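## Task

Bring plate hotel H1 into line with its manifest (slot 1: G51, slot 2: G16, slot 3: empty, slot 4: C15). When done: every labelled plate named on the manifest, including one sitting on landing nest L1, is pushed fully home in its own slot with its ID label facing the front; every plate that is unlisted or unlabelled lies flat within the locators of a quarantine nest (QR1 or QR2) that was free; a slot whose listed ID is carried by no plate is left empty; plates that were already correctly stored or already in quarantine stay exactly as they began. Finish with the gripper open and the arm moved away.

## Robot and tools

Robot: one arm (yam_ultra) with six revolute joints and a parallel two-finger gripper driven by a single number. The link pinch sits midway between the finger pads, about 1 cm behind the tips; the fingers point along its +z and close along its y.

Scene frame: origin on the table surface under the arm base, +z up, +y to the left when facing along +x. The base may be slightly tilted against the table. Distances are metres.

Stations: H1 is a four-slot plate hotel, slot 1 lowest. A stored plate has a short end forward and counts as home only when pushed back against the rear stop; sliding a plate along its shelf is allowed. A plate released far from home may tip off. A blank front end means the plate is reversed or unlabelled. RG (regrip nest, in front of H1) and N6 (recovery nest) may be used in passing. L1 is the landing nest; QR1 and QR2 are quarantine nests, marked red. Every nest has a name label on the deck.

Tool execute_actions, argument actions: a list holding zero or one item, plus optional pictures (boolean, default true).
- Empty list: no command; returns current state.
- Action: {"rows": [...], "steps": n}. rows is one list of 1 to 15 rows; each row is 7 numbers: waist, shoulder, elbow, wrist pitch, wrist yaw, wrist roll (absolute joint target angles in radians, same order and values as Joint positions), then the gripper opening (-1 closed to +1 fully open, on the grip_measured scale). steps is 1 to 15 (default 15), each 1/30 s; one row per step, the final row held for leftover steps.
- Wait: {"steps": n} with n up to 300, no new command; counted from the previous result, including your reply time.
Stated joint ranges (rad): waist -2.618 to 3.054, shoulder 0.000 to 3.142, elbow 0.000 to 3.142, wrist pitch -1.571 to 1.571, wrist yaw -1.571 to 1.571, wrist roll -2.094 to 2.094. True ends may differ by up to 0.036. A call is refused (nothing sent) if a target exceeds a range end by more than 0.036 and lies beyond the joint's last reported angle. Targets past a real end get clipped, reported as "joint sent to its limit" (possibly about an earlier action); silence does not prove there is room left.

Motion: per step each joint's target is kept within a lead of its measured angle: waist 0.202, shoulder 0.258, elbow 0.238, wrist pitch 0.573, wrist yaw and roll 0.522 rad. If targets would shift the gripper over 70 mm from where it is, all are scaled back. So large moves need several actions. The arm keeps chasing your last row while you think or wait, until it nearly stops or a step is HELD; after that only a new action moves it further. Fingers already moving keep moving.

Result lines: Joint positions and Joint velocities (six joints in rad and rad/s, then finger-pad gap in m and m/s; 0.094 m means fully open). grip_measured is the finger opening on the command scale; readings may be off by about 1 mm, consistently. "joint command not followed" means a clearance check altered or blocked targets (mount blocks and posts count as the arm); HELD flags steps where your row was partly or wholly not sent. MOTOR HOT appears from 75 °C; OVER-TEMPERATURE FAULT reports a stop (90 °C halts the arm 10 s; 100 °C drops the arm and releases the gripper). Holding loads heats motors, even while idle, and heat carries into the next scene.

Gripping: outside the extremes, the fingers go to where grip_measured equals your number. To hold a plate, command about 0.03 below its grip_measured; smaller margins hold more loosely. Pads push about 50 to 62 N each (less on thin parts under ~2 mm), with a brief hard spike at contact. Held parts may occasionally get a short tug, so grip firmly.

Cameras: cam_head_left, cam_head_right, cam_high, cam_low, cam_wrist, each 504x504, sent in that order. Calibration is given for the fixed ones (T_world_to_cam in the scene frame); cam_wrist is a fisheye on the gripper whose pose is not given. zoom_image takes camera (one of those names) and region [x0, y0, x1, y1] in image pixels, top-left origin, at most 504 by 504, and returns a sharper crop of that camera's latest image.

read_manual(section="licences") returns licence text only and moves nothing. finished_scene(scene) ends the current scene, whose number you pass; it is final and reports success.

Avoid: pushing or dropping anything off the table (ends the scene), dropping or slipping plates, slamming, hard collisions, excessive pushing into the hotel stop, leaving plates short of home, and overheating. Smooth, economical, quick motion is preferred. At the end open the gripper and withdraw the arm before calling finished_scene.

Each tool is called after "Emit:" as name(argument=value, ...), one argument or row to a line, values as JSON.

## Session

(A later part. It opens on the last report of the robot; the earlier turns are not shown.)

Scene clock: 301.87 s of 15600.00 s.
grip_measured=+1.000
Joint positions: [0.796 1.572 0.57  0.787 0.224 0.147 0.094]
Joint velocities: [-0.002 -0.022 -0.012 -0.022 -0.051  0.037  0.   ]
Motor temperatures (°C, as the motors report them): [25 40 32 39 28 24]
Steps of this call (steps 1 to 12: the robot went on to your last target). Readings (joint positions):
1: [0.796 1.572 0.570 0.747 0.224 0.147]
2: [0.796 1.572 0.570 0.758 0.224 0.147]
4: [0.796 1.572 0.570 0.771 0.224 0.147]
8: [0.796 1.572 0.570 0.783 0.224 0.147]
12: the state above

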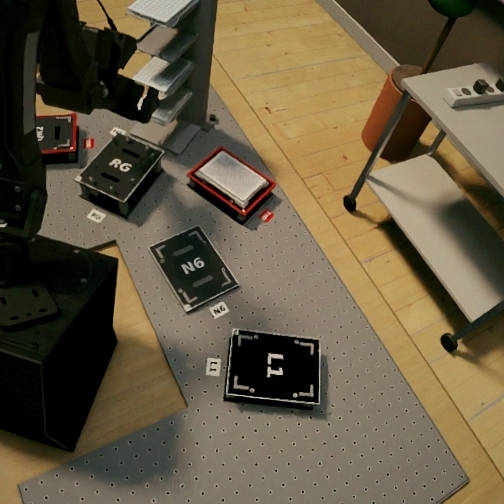

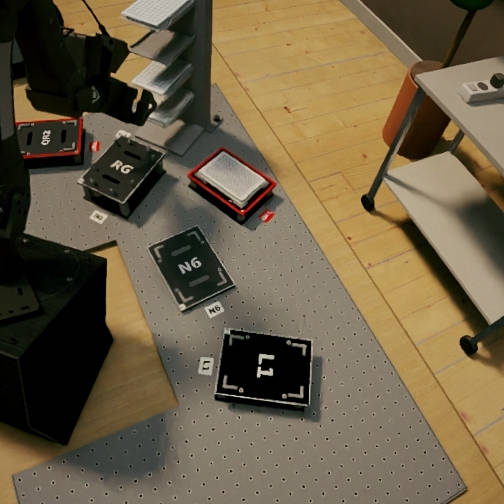

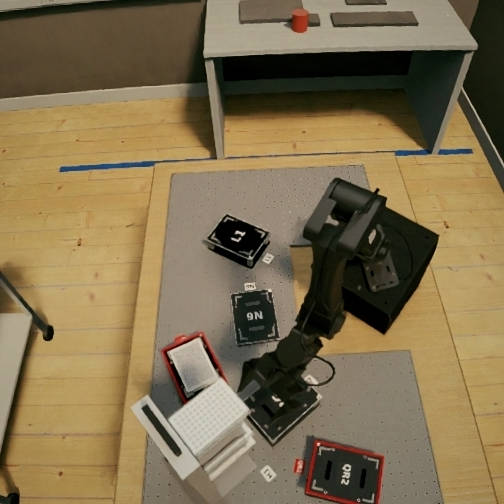

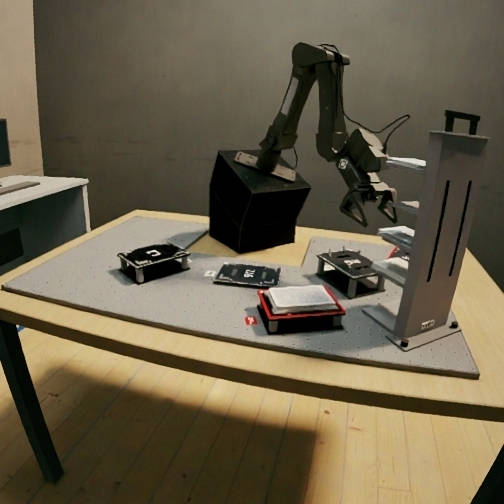

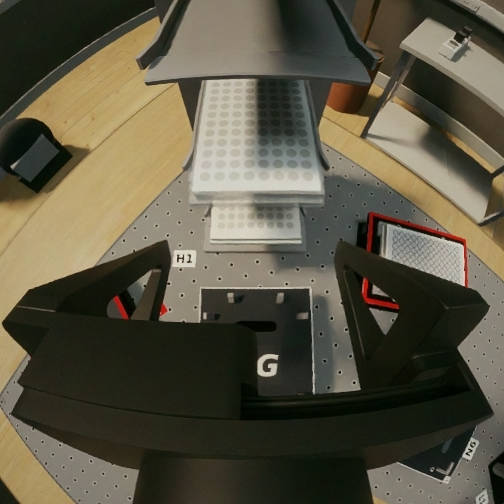

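Plate slightly right (~2 mm). Advance.

Emit:
execute_actions(
  actions=[
    {"rows":[[0.783,1.572,0.62,0.78,0.218,0.143,1],[0.779,1.58,0.638,0.77,0.215,0.142,1],[0.775,1.588,0.656,0.76,0.212,0.141,1],[0.771,1.596,0.674,0.75,0.209,0.14,1],[0.767,1.604,0.692,0.74,0.206,0.139,1],[0.763,1.612,0.71,0.73,0.203,0.138,1],[0.76,1.62,0.728,0.72,0.2,0.137,1],[0.757,1.628,0.746,0.71,0.197,0.136,1],[0.754,1.636,0.764,0.7,0.194,0.135,1],[0.751,1.644,0.782,0.69,0.19,0.134,1],[0.748,1.651,0.8,0.68,0.186,0.133,1],[0.745,1.657,0.815,0.672,0.183,0.132,1],[0.742,1.662,0.826,0.666,0.18,0.131,1]]},
  ],
  pictures=false,
)

Emit:
execute_actions(
  actions=[
    {"steps":12},
  ],
)

Scene clock: 304.37 s of 15600.00 s.
grip_measured=+1.000
Joint positions: [0.755 1.657 0.783 0.691 0.198 0.14  0.094]
Joint velocities: [-0.017  0.11  -0.022 -0.227 -0.125 -0.022  0.   ]
Motor temperatures (°C, as the motors report them): [25 40 32 39 28 24]
Steps of this call (steps 1 to 30: the robot went on to your last target; steps 31 to 60: nothing new was sent; steps 61 to 75: all 15 steps of this action). Readings (joint positions):
61: [0.796 1.572 0.572 0.786 0.224 0.147]
62: [0.795 1.574 0.579 0.780 0.224 0.147]
64: [0.790 1.584 0.607 0.767 0.221 0.147]
68: [0.772 1.614 0.684 0.741 0.214 0.145]
75: the state above

Scene clock: 304.77 s of 15600.00 s.
grip_measured=+1.000
Joint positions: [0.753 1.664 0.79  0.667 0.189 0.138 0.094]
Joint velocities: [-0.002  0.002  0.002  0.022 -0.022  0.007  0.   ]
Motor temperatures (°C, as the motors report them): [25 40 32 39 28 24]
Steps of this call (steps 1 to 12: the robot went on to your last target). Readings (joint positions):
1: [0.754 1.660 0.785 0.685 0.196 0.140]
2: [0.754 1.662 0.787 0.680 0.194 0.139]
4: [0.753 1.664 0.789 0.673 0.192 0.138]
8: [0.753 1.664 0.790 0.668 0.190 0.138]
12: the state above

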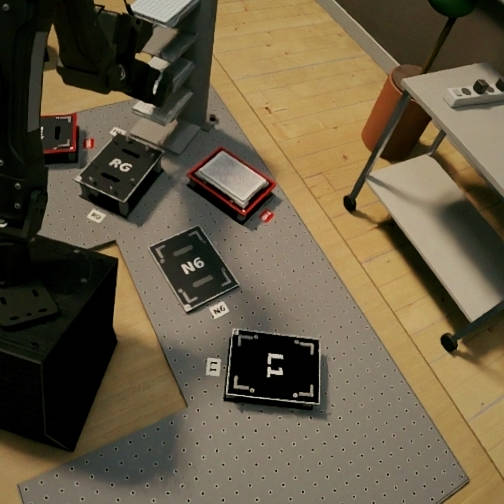

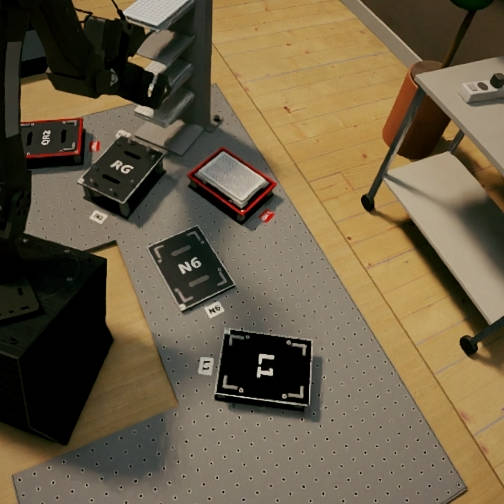

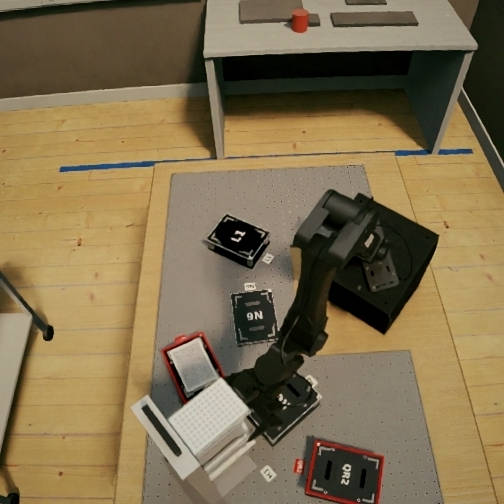

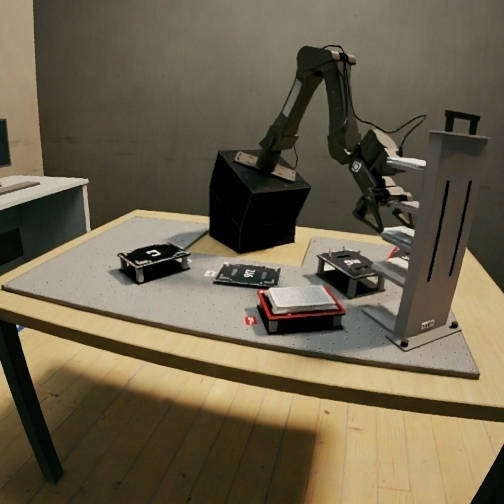

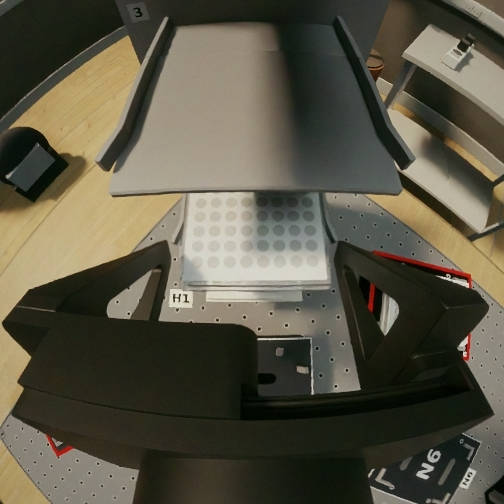

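Emit:
execute_actions(
  actions=[
    {"rows":[[0.738,1.67,0.826,0.68,0.18,0.131,1],[0.738,1.677,0.826,0.68,0.18,0.131,1],[0.738,1.677,0.826,0.68,0.18,0.131,1],[0.738,1.677,0.826,0.68,0.18,0.131,1],[0.738,1.677,0.826,0.68,0.18,0.131,1],[0.738,1.677,0.826,0.68,0.18,0.131,1],[0.738,1.677,0.826,0.68,0.18,0.131,1],[0.738,1.677,0.826,0.68,0.18,0.131,0.9],[0.738,1.677,0.826,0.68,0.18,0.131,0.8],[0.738,1.677,0.826,0.68,0.18,0.131,0.66]]},
  ],
  pictures=false,
)

Emit:
execute_actions(
  actions=[
    {"rows":[[0.757,1.647,0.785,0.7,0.198,0.14,0.66],[0.759,1.642,0.775,0.706,0.2,0.14,0.66],[0.761,1.637,0.765,0.712,0.202,0.14,0.66],[0.763,1.632,0.755,0.718,0.204,0.14,0.66],[0.765,1.627,0.745,0.724,0.206,0.14,0.66],[0.767,1.622,0.735,0.73,0.208,0.14,0.66],[0.769,1.618,0.725,0.736,0.21,0.14,0.66],[0.771,1.614,0.715,0.742,0.212,0.14,0.66],[0.773,1.61,0.705,0.748,0.214,0.14,0.66],[0.775,1.606,0.695,0.753,0.216,0.14,0.66],[0.777,1.602,0.685,0.756,0.218,0.14,0.66]]},
  ],
)

Scene clock: 308.73 s of 15600.00 s.
grip_measured=+0.761
Joint positions: [0.748 1.68  0.791 0.666 0.187 0.136 0.083]
Joint velocities: [-0.012 -0.007  0.007 -0.037 -0.022  0.007 -0.   ]
Motor temperatures (°C, as the motors report them): [25 40 32 39 28 24]
Steps of this call (steps 1 to 30: the robot went on to your last target; steps 31 to 90: nothing new was sent; then 0.47 s passed at rest; steps 91 to 105: all 15 steps of this action). Readings (joint positions):
91: [0.752 1.664 0.791 0.665 0.188 0.138]
92: [0.752 1.666 0.791 0.666 0.188 0.137]
94: [0.750 1.671 0.791 0.666 0.188 0.137]
98: [0.748 1.680 0.791 0.666 0.188 0.137]
105: the state above

Scene clock: 309.23 s of 15600.00 s.
grip_measured=+0.761
Joint positions: [0.766 1.629 0.697 0.715 0.204 0.136 0.083]
Joint velocities: [-0.002  0.007 -0.042 -0.022 -0.11  -0.081 -0.   ]
Motor temperatures (°C, as the motors report them): [25 40 32 39 28 24]
Steps of this call (steps 1 to 15: all 15 steps of this action). Readings (joint positions):
1: [0.748 1.680 0.791 0.666 0.187 0.136]
2: [0.748 1.679 0.791 0.667 0.187 0.136]
4: [0.748 1.672 0.784 0.671 0.188 0.136]
8: [0.757 1.648 0.747 0.690 0.194 0.136]
15: the state above

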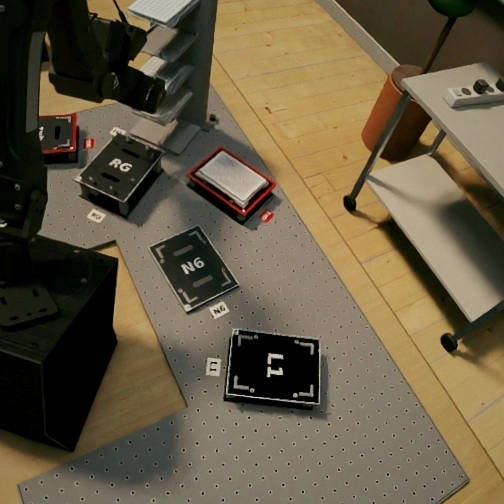

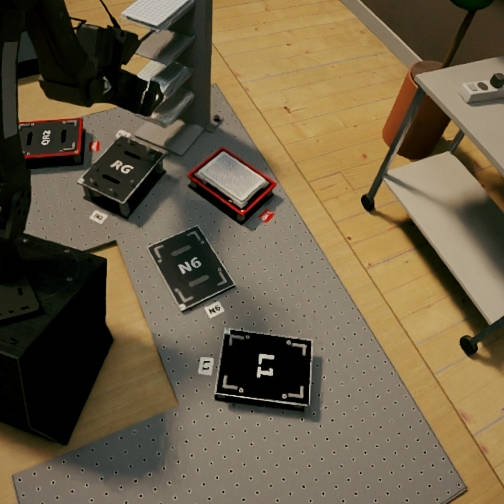

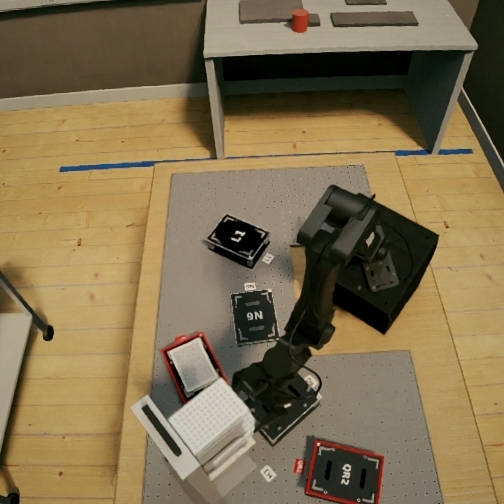

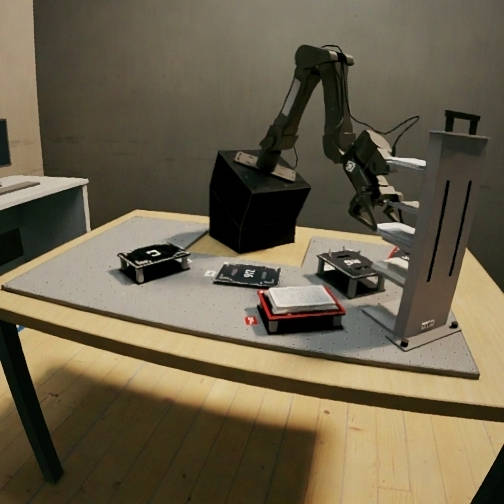

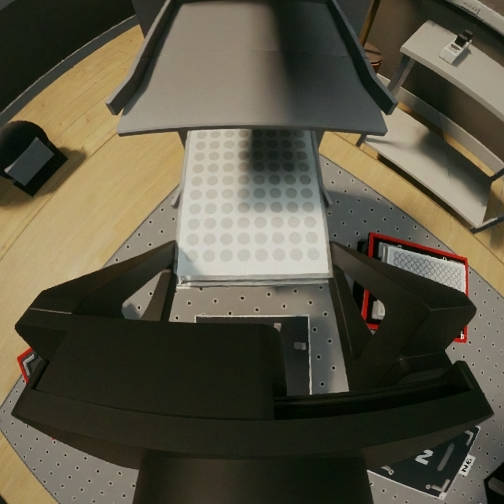

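Emit:
execute_actions(
  actions=[
    {"rows":[[0.77,1.615,0.71,0.73,0.205,0.136,0.8],[0.77,1.615,0.72,0.73,0.205,0.136,0.9],[0.765,1.62,0.73,0.72,0.2,0.136,1],[0.757,1.626,0.742,0.71,0.196,0.136,1],[0.755,1.631,0.752,0.704,0.194,0.136,1],[0.753,1.636,0.762,0.698,0.192,0.136,1],[0.751,1.641,0.772,0.692,0.19,0.136,1],[0.749,1.646,0.782,0.686,0.188,0.136,1],[0.747,1.651,0.792,0.68,0.186,0.136,1],[0.745,1.656,0.802,0.675,0.184,0.136,1],[0.743,1.661,0.812,0.67,0.182,0.136,1],[0.741,1.666,0.82,0.668,0.18,0.136,1],[0.739,1.67,0.827,0.668,0.18,0.136,1]]},
  ],
  pictures=false,
)

Emit:
execute_actions(
  actions=[
    {"steps":12},
  ],
)

Scene clock: 312.10 s of 15600.00 s.
grip_measured=+1.000
Joint positions: [0.751 1.665 0.789 0.679 0.191 0.136 0.094]
Joint velocities: [ 0.002  0.042 -0.007 -0.212 -0.051 -0.051  0.   ]
Motor temperatures (°C, as the motors report them): [25 40 32 39 28 24]
Steps of this call (steps 1 to 15: the robot went on to your last target; steps 16 to 71: nothing new was sent; steps 72 to 86: all 15 steps of this action). Readings (joint positions):
72: [0.767 1.629 0.697 0.718 0.205 0.136]
73: [0.767 1.629 0.697 0.718 0.205 0.136]
75: [0.767 1.629 0.698 0.716 0.205 0.136]
79: [0.764 1.639 0.730 0.699 0.201 0.136]
86: the state above

Scene clock: 312.50 s of 15600.00 s.
grip_measured=+1.000
Joint positions: [0.749 1.672 0.789 0.668 0.188 0.136 0.094]
Joint velocities: [ 0.007 -0.002 -0.022 -0.007 -0.037  0.007  0.   ]
Motor temperatures (°C, as the motors report them): [25 40 32 39 28 24]
Steps of this call (steps 1 to 12: the robot went on to your last target). Readings (joint positions):
1: [0.751 1.667 0.789 0.677 0.190 0.136]
2: [0.750 1.669 0.789 0.675 0.190 0.136]
4: [0.749 1.671 0.789 0.672 0.189 0.136]
8: [0.749 1.672 0.789 0.668 0.189 0.136]
12: the state above

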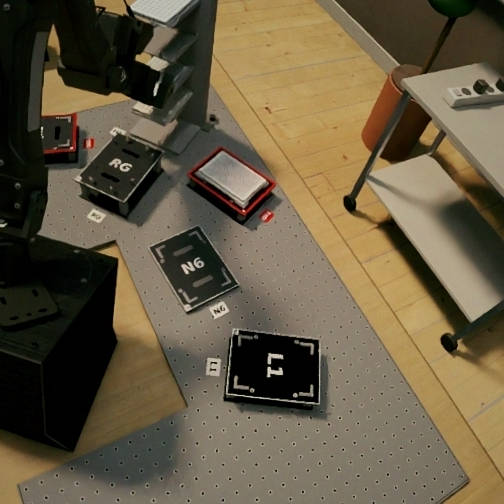

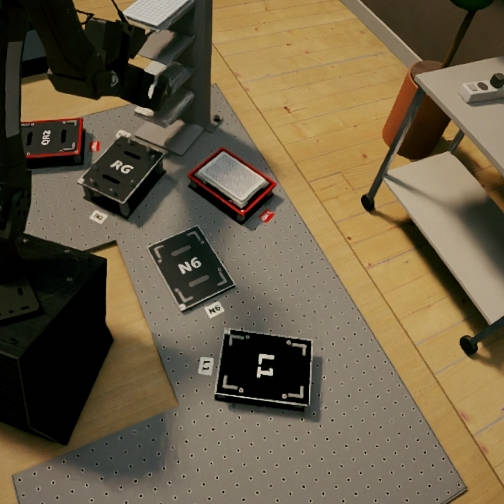

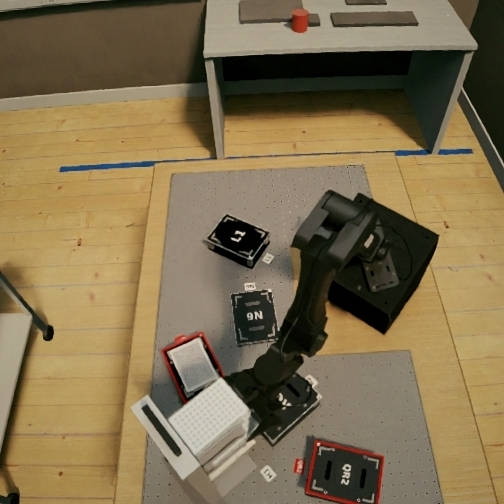

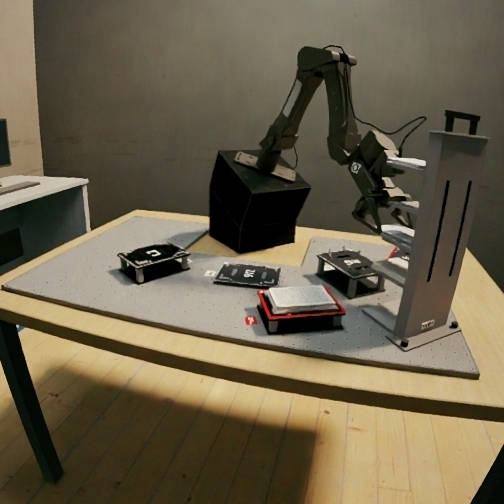

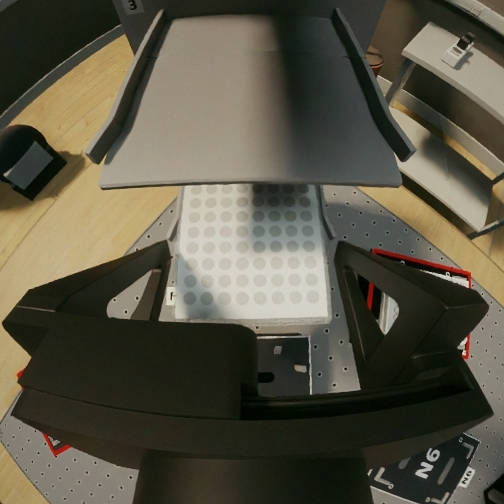

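Emit:
execute_actions(
  actions=[
    {"rows":[[0.745,1.665,0.82,0.675,0.185,0.136,0.9],[0.745,1.665,0.82,0.675,0.185,0.136,0.8],[0.745,1.665,0.82,0.675,0.185,0.136,0.63]],"steps":8},
  ],
  pictures=false,
)

Scene clock: 324.37 s of 15600.00 s.
grip_measured=+0.731
Joint positions: [0.749 1.672 0.789 0.668 0.188 0.136 0.081]
Joint velocities: [0.007 0.002 0.002 0.007 0.051 0.022 0.   ]
Motor temperatures (°C, as the motors report them): [25 40 32 39 28 24]
Steps of this call (steps 1 to 30: the robot went on to your last target; steps 31 to 90: nothing new was sent; then 8.60 s passed at rest; steps 91 to 98: all 8 steps of this action). Readings (joint positions):
91: [0.749 1.672 0.789 0.668 0.188 0.136]
92: [0.749 1.672 0.789 0.668 0.188 0.136]
94: [0.749 1.672 0.789 0.668 0.188 0.136]
98: the state above

Emit:
execute_actions(
  actions=[
    {"rows":[[0.745,1.665,0.82,0.675,0.185,0.136,0.9],[0.745,1.665,0.82,0.675,0.185,0.136,0.9],[0.745,1.665,0.834,0.675,0.185,0.136,0.9],[0.745,1.665,0.834,0.675,0.185,0.136,0.9],[0.745,1.665,0.834,0.675,0.185,0.136,0.9],[0.745,1.665,0.834,0.675,0.185,0.136,0.9],[0.745,1.665,0.834,0.675,0.185,0.136,0.9],[0.745,1.665,0.834,0.675,0.185,0.136,0.9],[0.745,1.665,0.834,0.675,0.185,0.136,0.8],[0.745,1.665,0.834,0.675,0.185,0.136,0.63]]},
  ],
  pictures=false,
)

Scene clock: 326.43 s of 15600.00 s.
grip_measured=+0.725
Joint positions: [0.749 1.672 0.795 0.664 0.188 0.136 0.081]
Joint velocities: [ 0.002 -0.017 -0.007 -0.037  0.022  0.037  0.   ]
Motor temperatures (°C, as the motors report them): [25 40 32 39 28 24]
Steps of this call (steps 1 to 15: the robot went on to your last target; steps 16 to 47: nothing new was sent; steps 48 to 62: all 15 steps of this action). Readings (joint positions):
48: [0.749 1.672 0.789 0.668 0.188 0.136]
49: [0.749 1.672 0.789 0.668 0.188 0.136]
51: [0.749 1.672 0.792 0.665 0.188 0.136]
55: [0.749 1.672 0.795 0.664 0.188 0.136]
62: the state above

Emit:
execute_actions(
  actions=[
    {"rows":[[0.757,1.64,0.785,0.71,0.198,0.14,0.63],[0.76,1.632,0.77,0.72,0.201,0.14,0.63],[0.763,1.624,0.755,0.73,0.204,0.141,0.63],[0.766,1.616,0.74,0.738,0.207,0.142,0.63],[0.769,1.608,0.724,0.746,0.211,0.143,0.63],[0.772,1.6,0.708,0.754,0.215,0.144,0.63],[0.775,1.592,0.692,0.762,0.219,0.145,0.63],[0.778,1.584,0.676,0.77,0.223,0.146,0.63],[0.781,1.576,0.66,0.778,0.227,0.147,0.63],[0.784,1.568,0.644,0.786,0.231,0.148,0.63],[0.787,1.56,0.628,0.794,0.235,0.149,0.63],[0.79,1.552,0.612,0.802,0.239,0.15,0.63],[0.794,1.544,0.596,0.81,0.243,0.151,0.63],[0.798,1.536,0.58,0.818,0.247,0.152,0.63],[0.802,1.528,0.565,0.825,0.251,0.153,0.63]]},
  ],
  pictures=false,
)

Emit:
execute_actions(
  actions=[
    {"rows":[[0.807,1.516,0.545,0.832,0.257,0.154,0.63],[0.813,1.504,0.525,0.839,0.263,0.155,0.63],[0.819,1.492,0.505,0.846,0.269,0.156,0.63],[0.825,1.48,0.485,0.853,0.275,0.158,0.63],[0.831,1.468,0.465,0.86,0.281,0.159,0.63],[0.837,1.456,0.445,0.867,0.287,0.16,0.63],[0.844,1.444,0.425,0.874,0.294,0.162,0.63],[0.851,1.432,0.405,0.88,0.301,0.163,0.63],[0.858,1.42,0.385,0.886,0.308,0.165,0.63],[0.865,1.408,0.365,0.892,0.315,0.166,0.63],[0.872,1.396,0.347,0.897,0.322,0.168,0.63],[0.879,1.384,0.329,0.902,0.328,0.169,0.63],[0.886,1.372,0.311,0.905,0.33,0.17,0.63],[0.893,1.36,0.295,0.905,0.33,0.17,0.63]]},
  ],
)

Emit:
zoom_image(
  camera="cam_low",
  region=[330,170,430,250],
)

Scene clock: 330.43 s of 15600.00 s.
grip_measured=+0.725
Joint positions: [0.786 1.569 0.604 0.758 0.221 0.143 0.081]
Joint velocities: [ 0.11  -0.232 -0.462  0.183  0.11   0.037 -0.001]
Motor temperatures (°C, as the motors report them): [25 40 32 39 28 24]
Steps of this call (steps 1 to 15: the robot went on to your last target; steps 16 to 90: nothing new was sent; then 0.50 s passed at rest; steps 91 to 105: all 15 steps of this action). Readings (joint positions):
91: [0.749 1.672 0.795 0.664 0.188 0.136]
92: [0.749 1.670 0.792 0.667 0.188 0.136]
94: [0.750 1.661 0.776 0.678 0.189 0.136]
98: [0.762 1.625 0.717 0.708 0.198 0.138]
105: the state above

Scene clock: 330.93 s of 15600.00 s.
grip_measured=+0.725
Joint positions: [0.878 1.394 0.322 0.854 0.3   0.16  0.081]
Joint velocities: [ 0.173 -0.242 -0.383  0.022  0.081 -0.007 -0.001]
Motor temperatures (°C, as the motors report them): [25 40 32 39 28 24]
Steps of this call (steps 1 to 15: all 15 steps of this action). Readings (joint positions):
1: [0.790 1.561 0.587 0.765 0.225 0.144]
2: [0.794 1.551 0.570 0.772 0.229 0.145]
4: [0.805 1.528 0.532 0.786 0.240 0.147]
8: [0.830 1.477 0.452 0.816 0.261 0.152]
15: the state above

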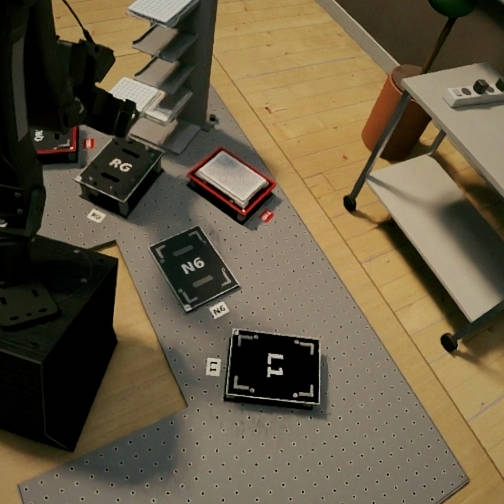

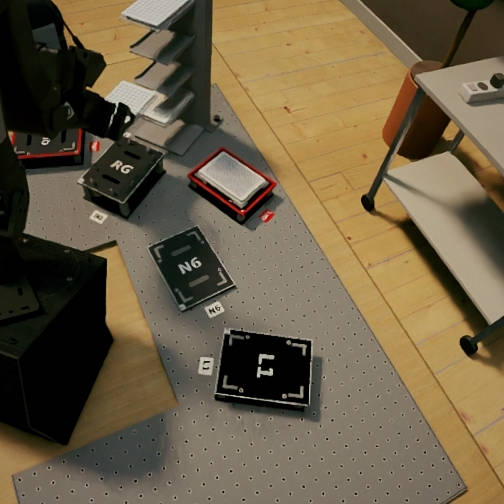

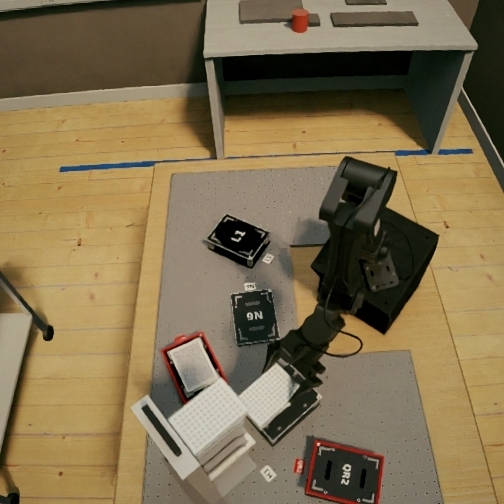

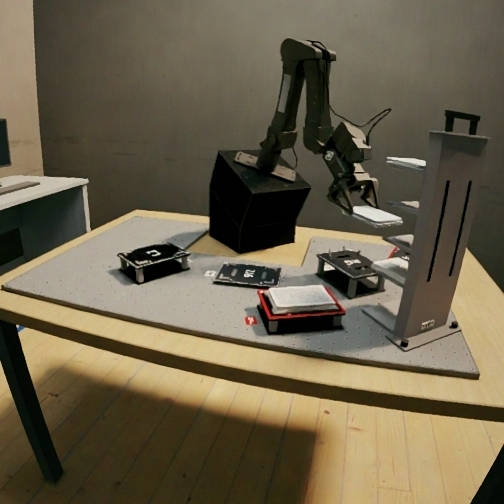

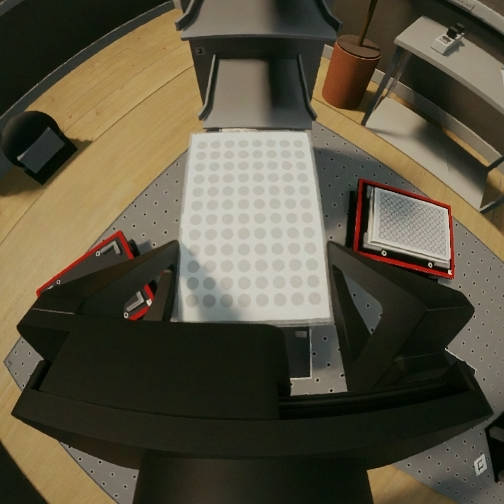

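Region (330, 170, 430, 250) of cam_low's 504x504 image, scaled by 5.040, with more detail than that image has; it fills the top 403 rows of this view, and the rest is white.

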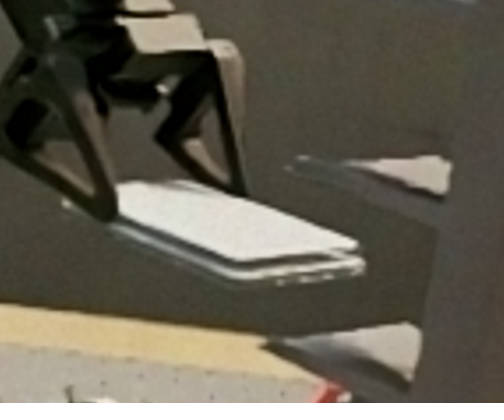

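Emit:
execute_actions(
  actions=[
    {"rows":[[0.86,1.36,0.3,0.9,0.35,0.19,0.63],[0.83,1.36,0.3,0.89,0.37,0.22,0.63],[0.79,1.36,0.3,0.88,0.39,0.25,0.63],[0.75,1.36,0.31,0.87,0.41,0.28,0.63],[0.71,1.36,0.32,0.85,0.43,0.31,0.63],[0.67,1.37,0.33,0.83,0.45,0.34,0.63],[0.63,1.38,0.34,0.81,0.47,0.37,0.63],[0.59,1.39,0.36,0.79,0.49,0.4,0.63],[0.55,1.4,0.38,0.77,0.51,0.44,0.63],[0.51,1.41,0.4,0.75,0.53,0.48,0.63],[0.47,1.42,0.43,0.72,0.55,0.52,0.63],[0.43,1.44,0.46,0.69,0.57,0.56,0.63],[0.39,1.46,0.49,0.66,0.59,0.6,0.63],[0.35,1.48,0.52,0.63,0.61,0.64,0.63],[0.32,1.5,0.55,0.6,0.63,0.68,0.63]]},
  ],
  pictures=false,
)

Emit:
execute_actions(
  actions=[
    {"rows":[[0.29,1.53,0.595,0.545,0.64,0.74,0.63],[0.27,1.56,0.64,0.49,0.65,0.8,0.63],[0.25,1.59,0.685,0.435,0.66,0.86,0.63],[0.24,1.62,0.73,0.38,0.67,0.92,0.63],[0.23,1.65,0.775,0.325,0.68,0.98,0.63],[0.225,1.68,0.82,0.27,0.69,1.04,0.63],[0.225,1.71,0.865,0.215,0.7,1.1,0.63],[0.225,1.74,0.91,0.16,0.71,1.16,0.63],[0.225,1.77,0.955,0.105,0.715,1.22,0.63],[0.225,1.8,1.0,0.05,0.715,1.28,0.63],[0.225,1.83,1.045,-0.005,0.715,1.34,0.63],[0.225,1.86,1.09,-0.06,0.715,1.4,0.63],[0.225,1.89,1.135,-0.115,0.715,1.46,0.63],[0.225,1.92,1.18,-0.17,0.715,1.52,0.63],[0.225,1.95,1.205,-0.206,0.715,1.525,0.63]]},
  ],
  pictures=false,
)

Emit:
execute_actions(
  actions=[
    {"rows":[[0.225,1.97,1.205,-0.206,0.715,1.525,0.63],[0.225,1.99,1.205,-0.206,0.715,1.525,0.63],[0.225,2.01,1.205,-0.206,0.715,1.525,0.63],[0.225,2.03,1.205,-0.206,0.715,1.525,0.63],[0.225,2.05,1.205,-0.206,0.715,1.525,0.63],[0.225,2.07,1.205,-0.206,0.715,1.525,0.63],[0.225,2.085,1.205,-0.206,0.715,1.525,0.63]]},
  ],
)

Scene clock: 337.03 s of 15600.00 s.
grip_measured=+0.725
Joint positions: [0.392 1.466 0.47  0.696 0.524 0.518 0.081]
Joint velocities: [-1.053  0.54   0.94  -0.681  0.535  1.048  0.001]
Motor temperatures (°C, as the motors report them): [25 40 31 40 28 24]
Steps of this call (steps 1 to 30: the robot went on to your last target; steps 31 to 90: nothing new was sent; then 2.60 s passed at rest; steps 91 to 105: all 15 steps of this action). Readings (joint positions):
91: [0.882 1.385 0.305 0.870 0.316 0.167]
92: [0.875 1.385 0.305 0.870 0.318 0.174]
94: [0.830 1.385 0.305 0.869 0.330 0.202]
98: [0.667 1.385 0.308 0.836 0.393 0.289]
105: the state above

Scene clock: 337.53 s of 15600.00 s.
grip_measured=+0.726
Joint positions: [0.233 1.904 1.119 0.016 0.67  1.317 0.081]
Joint velocities: [-0.007  0.823  1.17  -1.341  0.022  1.341 -0.001]
Motor temperatures (°C, as the motors report them): [25 40 31 40 28 24]
Steps of this call (steps 1 to 15: all 15 steps of this action). Readings (joint positions):
1: [0.357 1.486 0.504 0.670 0.542 0.559]
2: [0.325 1.510 0.543 0.638 0.560 0.603]
4: [0.275 1.567 0.628 0.561 0.591 0.701]
8: [0.234 1.690 0.808 0.375 0.640 0.918]
15: the state above

Scene clock: 338.03 s of 15600.00 s.
grip_measured=+0.726
Joint positions: [ 0.233  2.11   1.186 -0.195  0.676  1.512  0.081]
Joint velocities: [ 0.002  0.017 -0.002 -0.051  0.022  0.066 -0.001]
Motor temperatures (°C, as the motors report them): [25 40 31 40 28 24]
Steps of this call (steps 1 to 15: all 15 steps of this action). Readings (joint positions):
1: [0.233 1.930 1.152 -0.020 0.671 1.358]
2: [0.233 1.953 1.172 -0.046 0.671 1.390]
4: [0.233 1.991 1.185 -0.087 0.673 1.437]
8: [0.233 2.074 1.186 -0.149 0.675 1.486]
15: the state above

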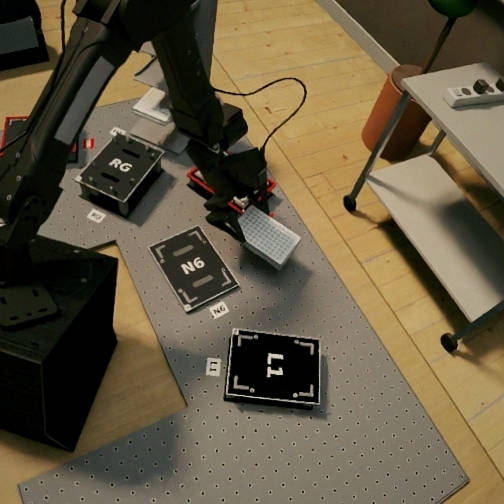

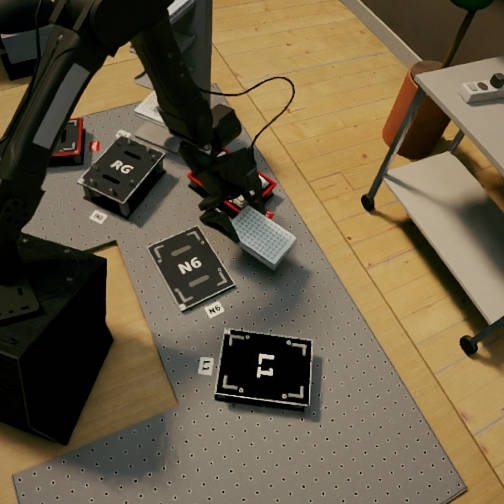

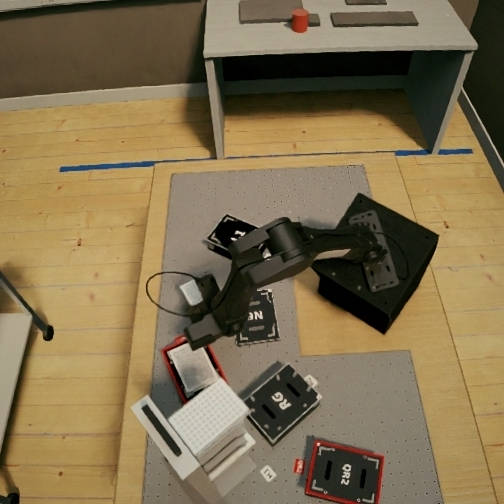

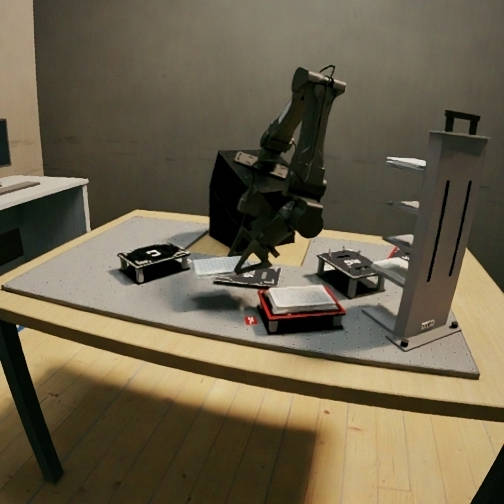

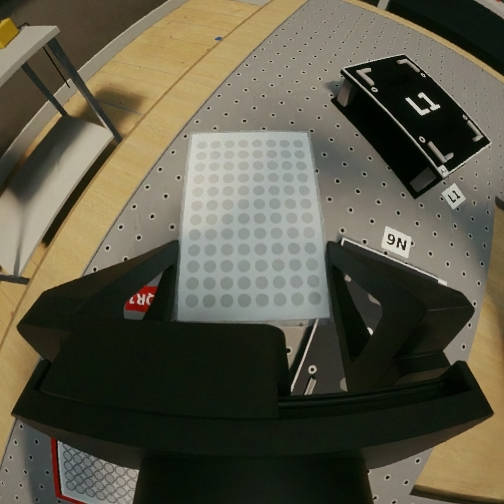

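Emit:
execute_actions(
  actions=[
    {"rows":[[0.21,2.1,1.225,-0.18,0.68,1.5,0.63],[0.195,2.11,1.23,-0.165,0.675,1.485,0.63],[0.18,2.125,1.237,-0.15,0.67,1.47,0.63],[0.165,2.14,1.244,-0.135,0.665,1.455,0.63],[0.15,2.155,1.251,-0.12,0.66,1.44,0.63],[0.135,2.17,1.258,-0.105,0.66,1.425,0.63],[0.12,2.185,1.265,-0.09,0.66,1.41,0.63],[0.11,2.2,1.272,-0.075,0.66,1.4,0.63],[0.108,2.215,1.279,-0.06,0.66,1.39,0.63],[0.108,2.23,1.286,-0.045,0.66,1.385,0.63],[0.108,2.245,1.292,-0.03,0.66,1.385,0.63],[0.108,2.26,1.298,-0.015,0.66,1.385,0.63],[0.108,2.275,1.304,0,0.66,1.385,0.63],[0.108,2.29,1.31,0.015,0.66,1.385,0.63],[0.108,2.305,1.315,0.03,0.66,1.385,0.63]]},
  ],
  pictures=false,
)

Emit:
execute_actions(
  actions=[
    {"rows":[[0.108,2.315,1.315,0.035,0.66,1.385,0.63],[0.108,2.325,1.315,0.035,0.66,1.385,0.63],[0.108,2.335,1.315,0.035,0.66,1.385,0.63]]},
  ],
)

Emit:
zoom_image(
  camera="cam_low",
  region=[150,230,310,330],
)

Scene clock: 342.00 s of 15600.00 s.
grip_measured=+0.726
Joint positions: [ 0.109  2.283  1.276 -0.041  0.645  1.405  0.081]
Joint velocities: [ 0.022  0.447  0.139  0.344  0.037 -0.081 -0.   ]
Motor temperatures (°C, as the motors report them): [25 41 31 39 28 24]
Steps of this call (steps 1 to 15: the robot went on to your last target; steps 16 to 90: nothing new was sent; then 0.47 s passed at rest; steps 91 to 105: all 15 steps of this action). Readings (joint positions):
91: [0.233 2.110 1.186 -0.195 0.674 1.517]
92: [0.231 2.110 1.187 -0.194 0.670 1.513]
94: [0.218 2.119 1.199 -0.185 0.660 1.498]
98: [0.160 2.169 1.237 -0.132 0.647 1.454]
105: the state above

Scene clock: 342.50 s of 15600.00 s.
grip_measured=+0.726
Joint positions: [0.111 2.347 1.285 0.019 0.638 1.392 0.081]
Joint velocities: [ 0.007  0.027  0.007 -0.007 -0.022 -0.051 -0.001]
Motor temperatures (°C, as the motors report them): [25 41 31 39 28 24]
Steps of this call (steps 1 to 15: all 15 steps of this action). Readings (joint positions):
1: [0.110 2.299 1.280 -0.028 0.643 1.402]
2: [0.111 2.312 1.283 -0.017 0.642 1.400]
4: [0.111 2.333 1.285 -0.002 0.640 1.396]
8: [0.111 2.347 1.285 0.004 0.638 1.393]
15: the state above

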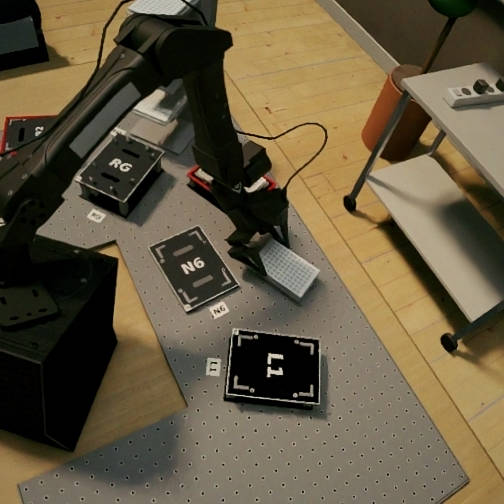

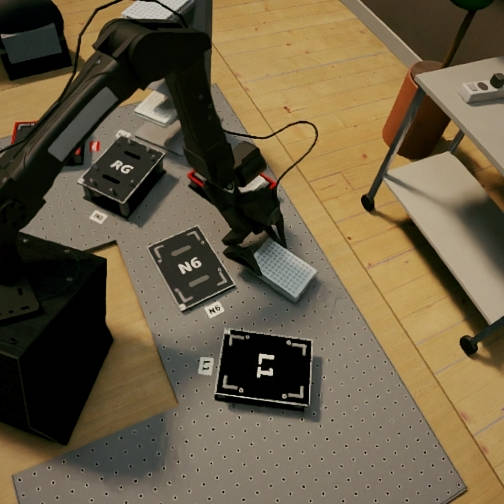

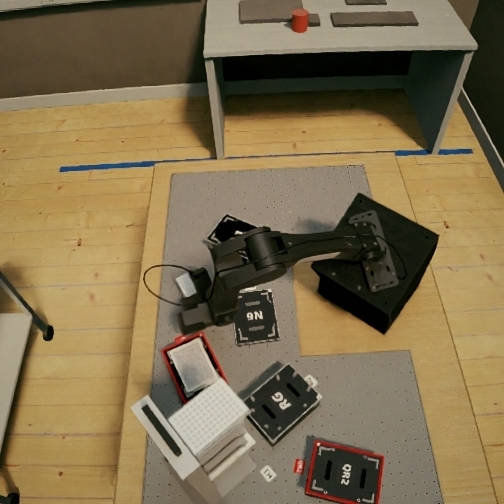

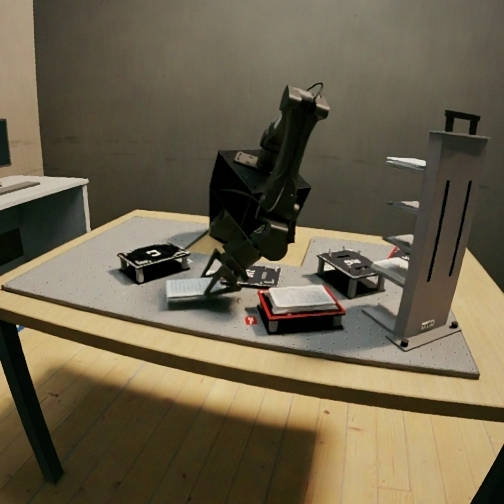

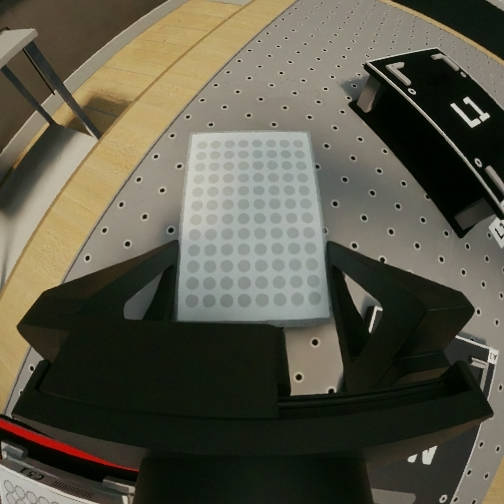

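Region (150, 230, 310, 330) of cam_low's 504x504 image, scaled by 3.150, with more detail than that image has; it fills the top 315 rows of this view, and the rest is white.

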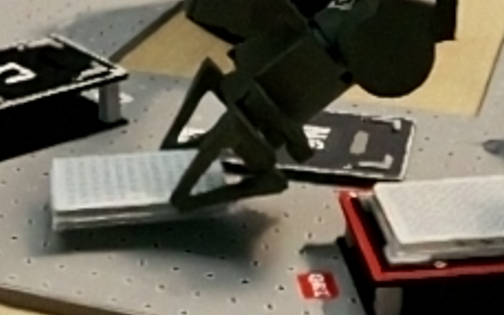

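Emit:
execute_actions(
  actions=[
    {"rows":[[0.12,2.342,1.322,0.04,0.69,1.395,0.63],[0.121,2.348,1.325,0.042,0.69,1.397,0.63],[0.122,2.354,1.328,0.044,0.69,1.399,0.63],[0.123,2.36,1.33,0.046,0.69,1.4,0.63],[0.124,2.366,1.333,0.049,0.69,1.402,0.63],[0.125,2.372,1.336,0.051,0.69,1.403,0.63],[0.126,2.378,1.338,0.054,0.69,1.404,0.63],[0.127,2.384,1.341,0.056,0.69,1.405,0.63],[0.128,2.39,1.344,0.059,0.69,1.406,0.63],[0.129,2.396,1.346,0.061,0.69,1.407,0.63]]},
  ],
)

Emit:
zoom_image(
  camera="cam_low",
  region=[150,230,310,330],
)

Scene clock: 344.50 s of 15600.00 s.
grip_measured=+0.726
Joint positions: [0.132 2.403 1.318 0.046 0.649 1.4   0.081]
Joint velocities: [-0.007  0.032  0.002 -0.022 -0.037 -0.022 -0.001]
Motor temperatures (°C, as the motors report them): [25 41 31 38 28 24]
Steps of this call (steps 1 to 15: the robot went on to your last target; steps 16 to 45: nothing new was sent; steps 46 to 60: all 15 steps of this action). Readings (joint positions):
46: [0.112 2.347 1.285 0.022 0.639 1.391]
47: [0.113 2.347 1.285 0.023 0.642 1.391]
49: [0.118 2.352 1.292 0.024 0.646 1.392]
53: [0.127 2.372 1.310 0.037 0.649 1.395]
60: the state above

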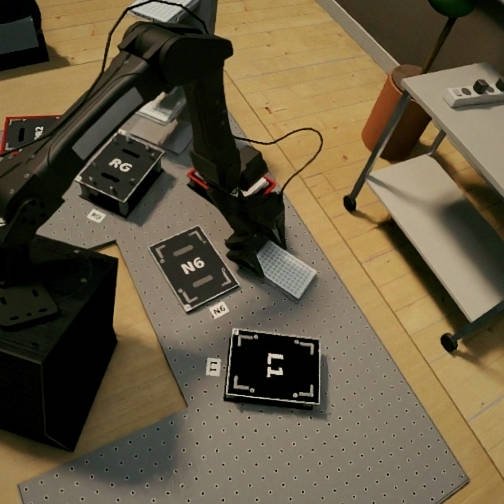

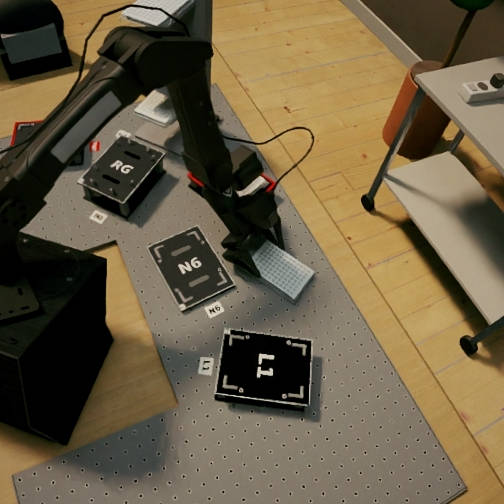

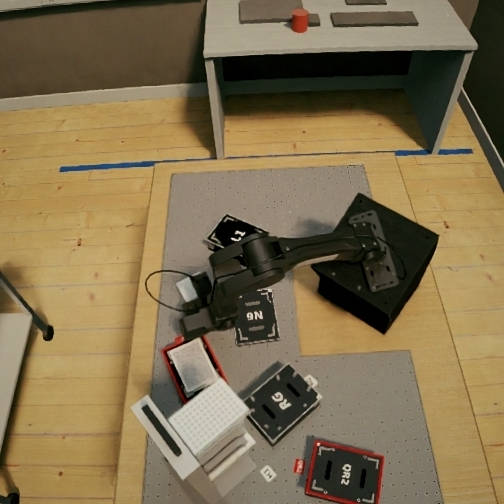

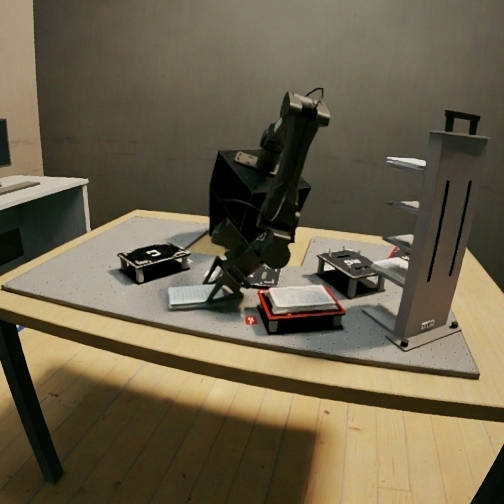

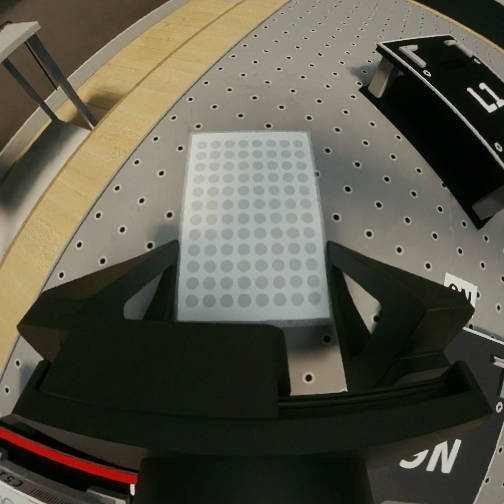

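Region (150, 230, 310, 330) of cam_low's 504x504 image, scaled by 3.150, with more detail than that image has; it fills the top 315 rows of this view, and the rest is white.

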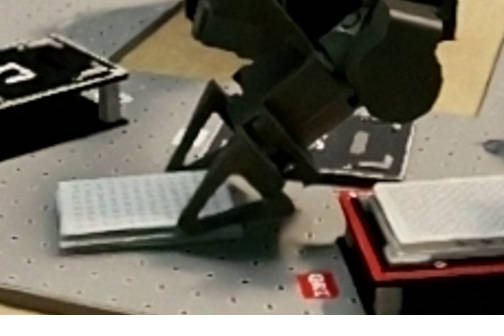

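Emit:
execute_actions(
  actions=[],
)

Scene clock: 350.07 s of 15600.00 s.
grip_measured=+0.726
Joint positions: [0.132 2.403 1.318 0.048 0.649 1.401 0.081]
Joint velocities: [-0.012 -0.012  0.012 -0.037 -0.051 -0.081 -0.001]
Motor temperatures (°C, as the motors report them): [25 42 31 38 28 24]
Steps of this call (steps 1 to 15: the robot went on to your last target; steps 16 to 90: nothing new was sent; then 2.57 s passed at rest). Readings (joint positions):
1: [0.132 2.403 1.318 0.046 0.649 1.400]
2: [0.132 2.403 1.318 0.046 0.649 1.400]
4: [0.132 2.403 1.318 0.047 0.649 1.400]
8: [0.132 2.403 1.318 0.048 0.649 1.401]
90: the state above
The arm was judged still, so your last target was given up. Only a new action makes it travel on or press farther. Fingers that are still opening or closing keep moving.

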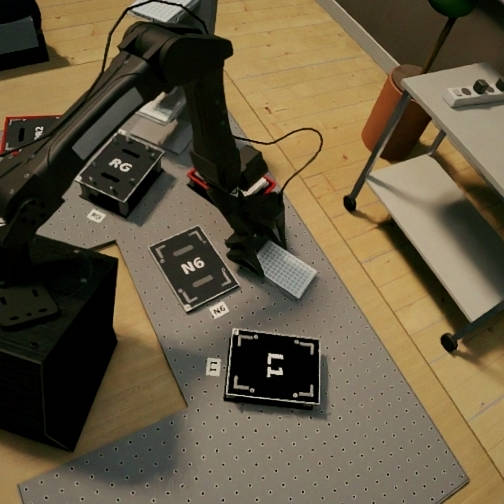

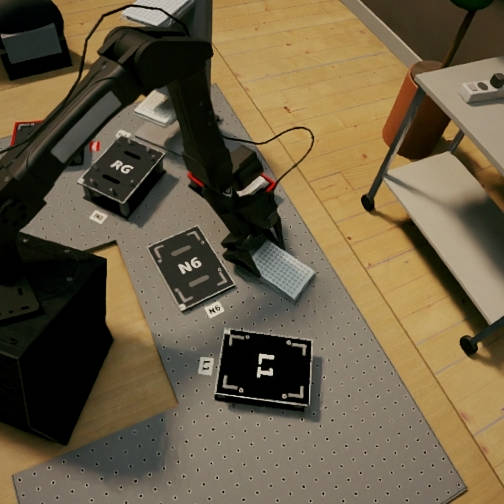

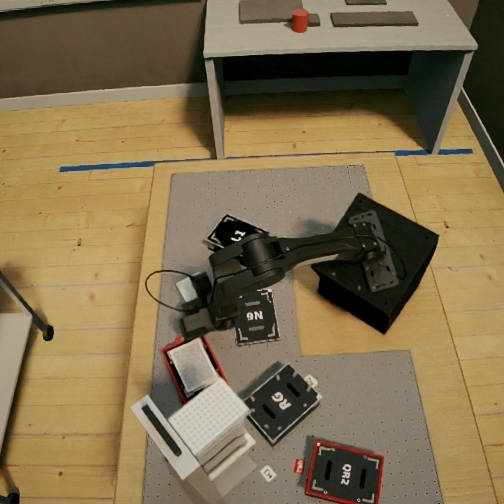

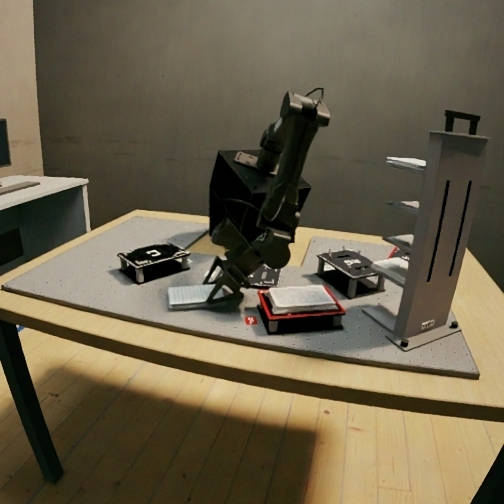

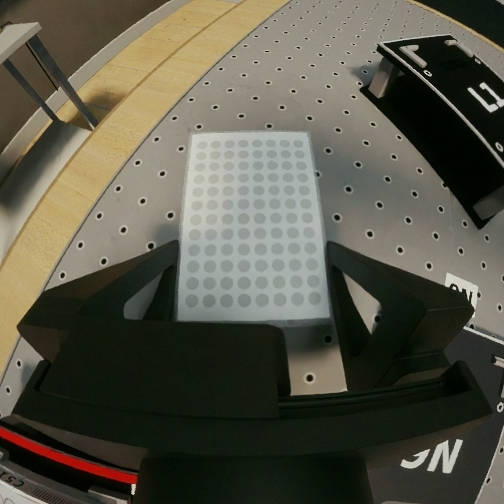

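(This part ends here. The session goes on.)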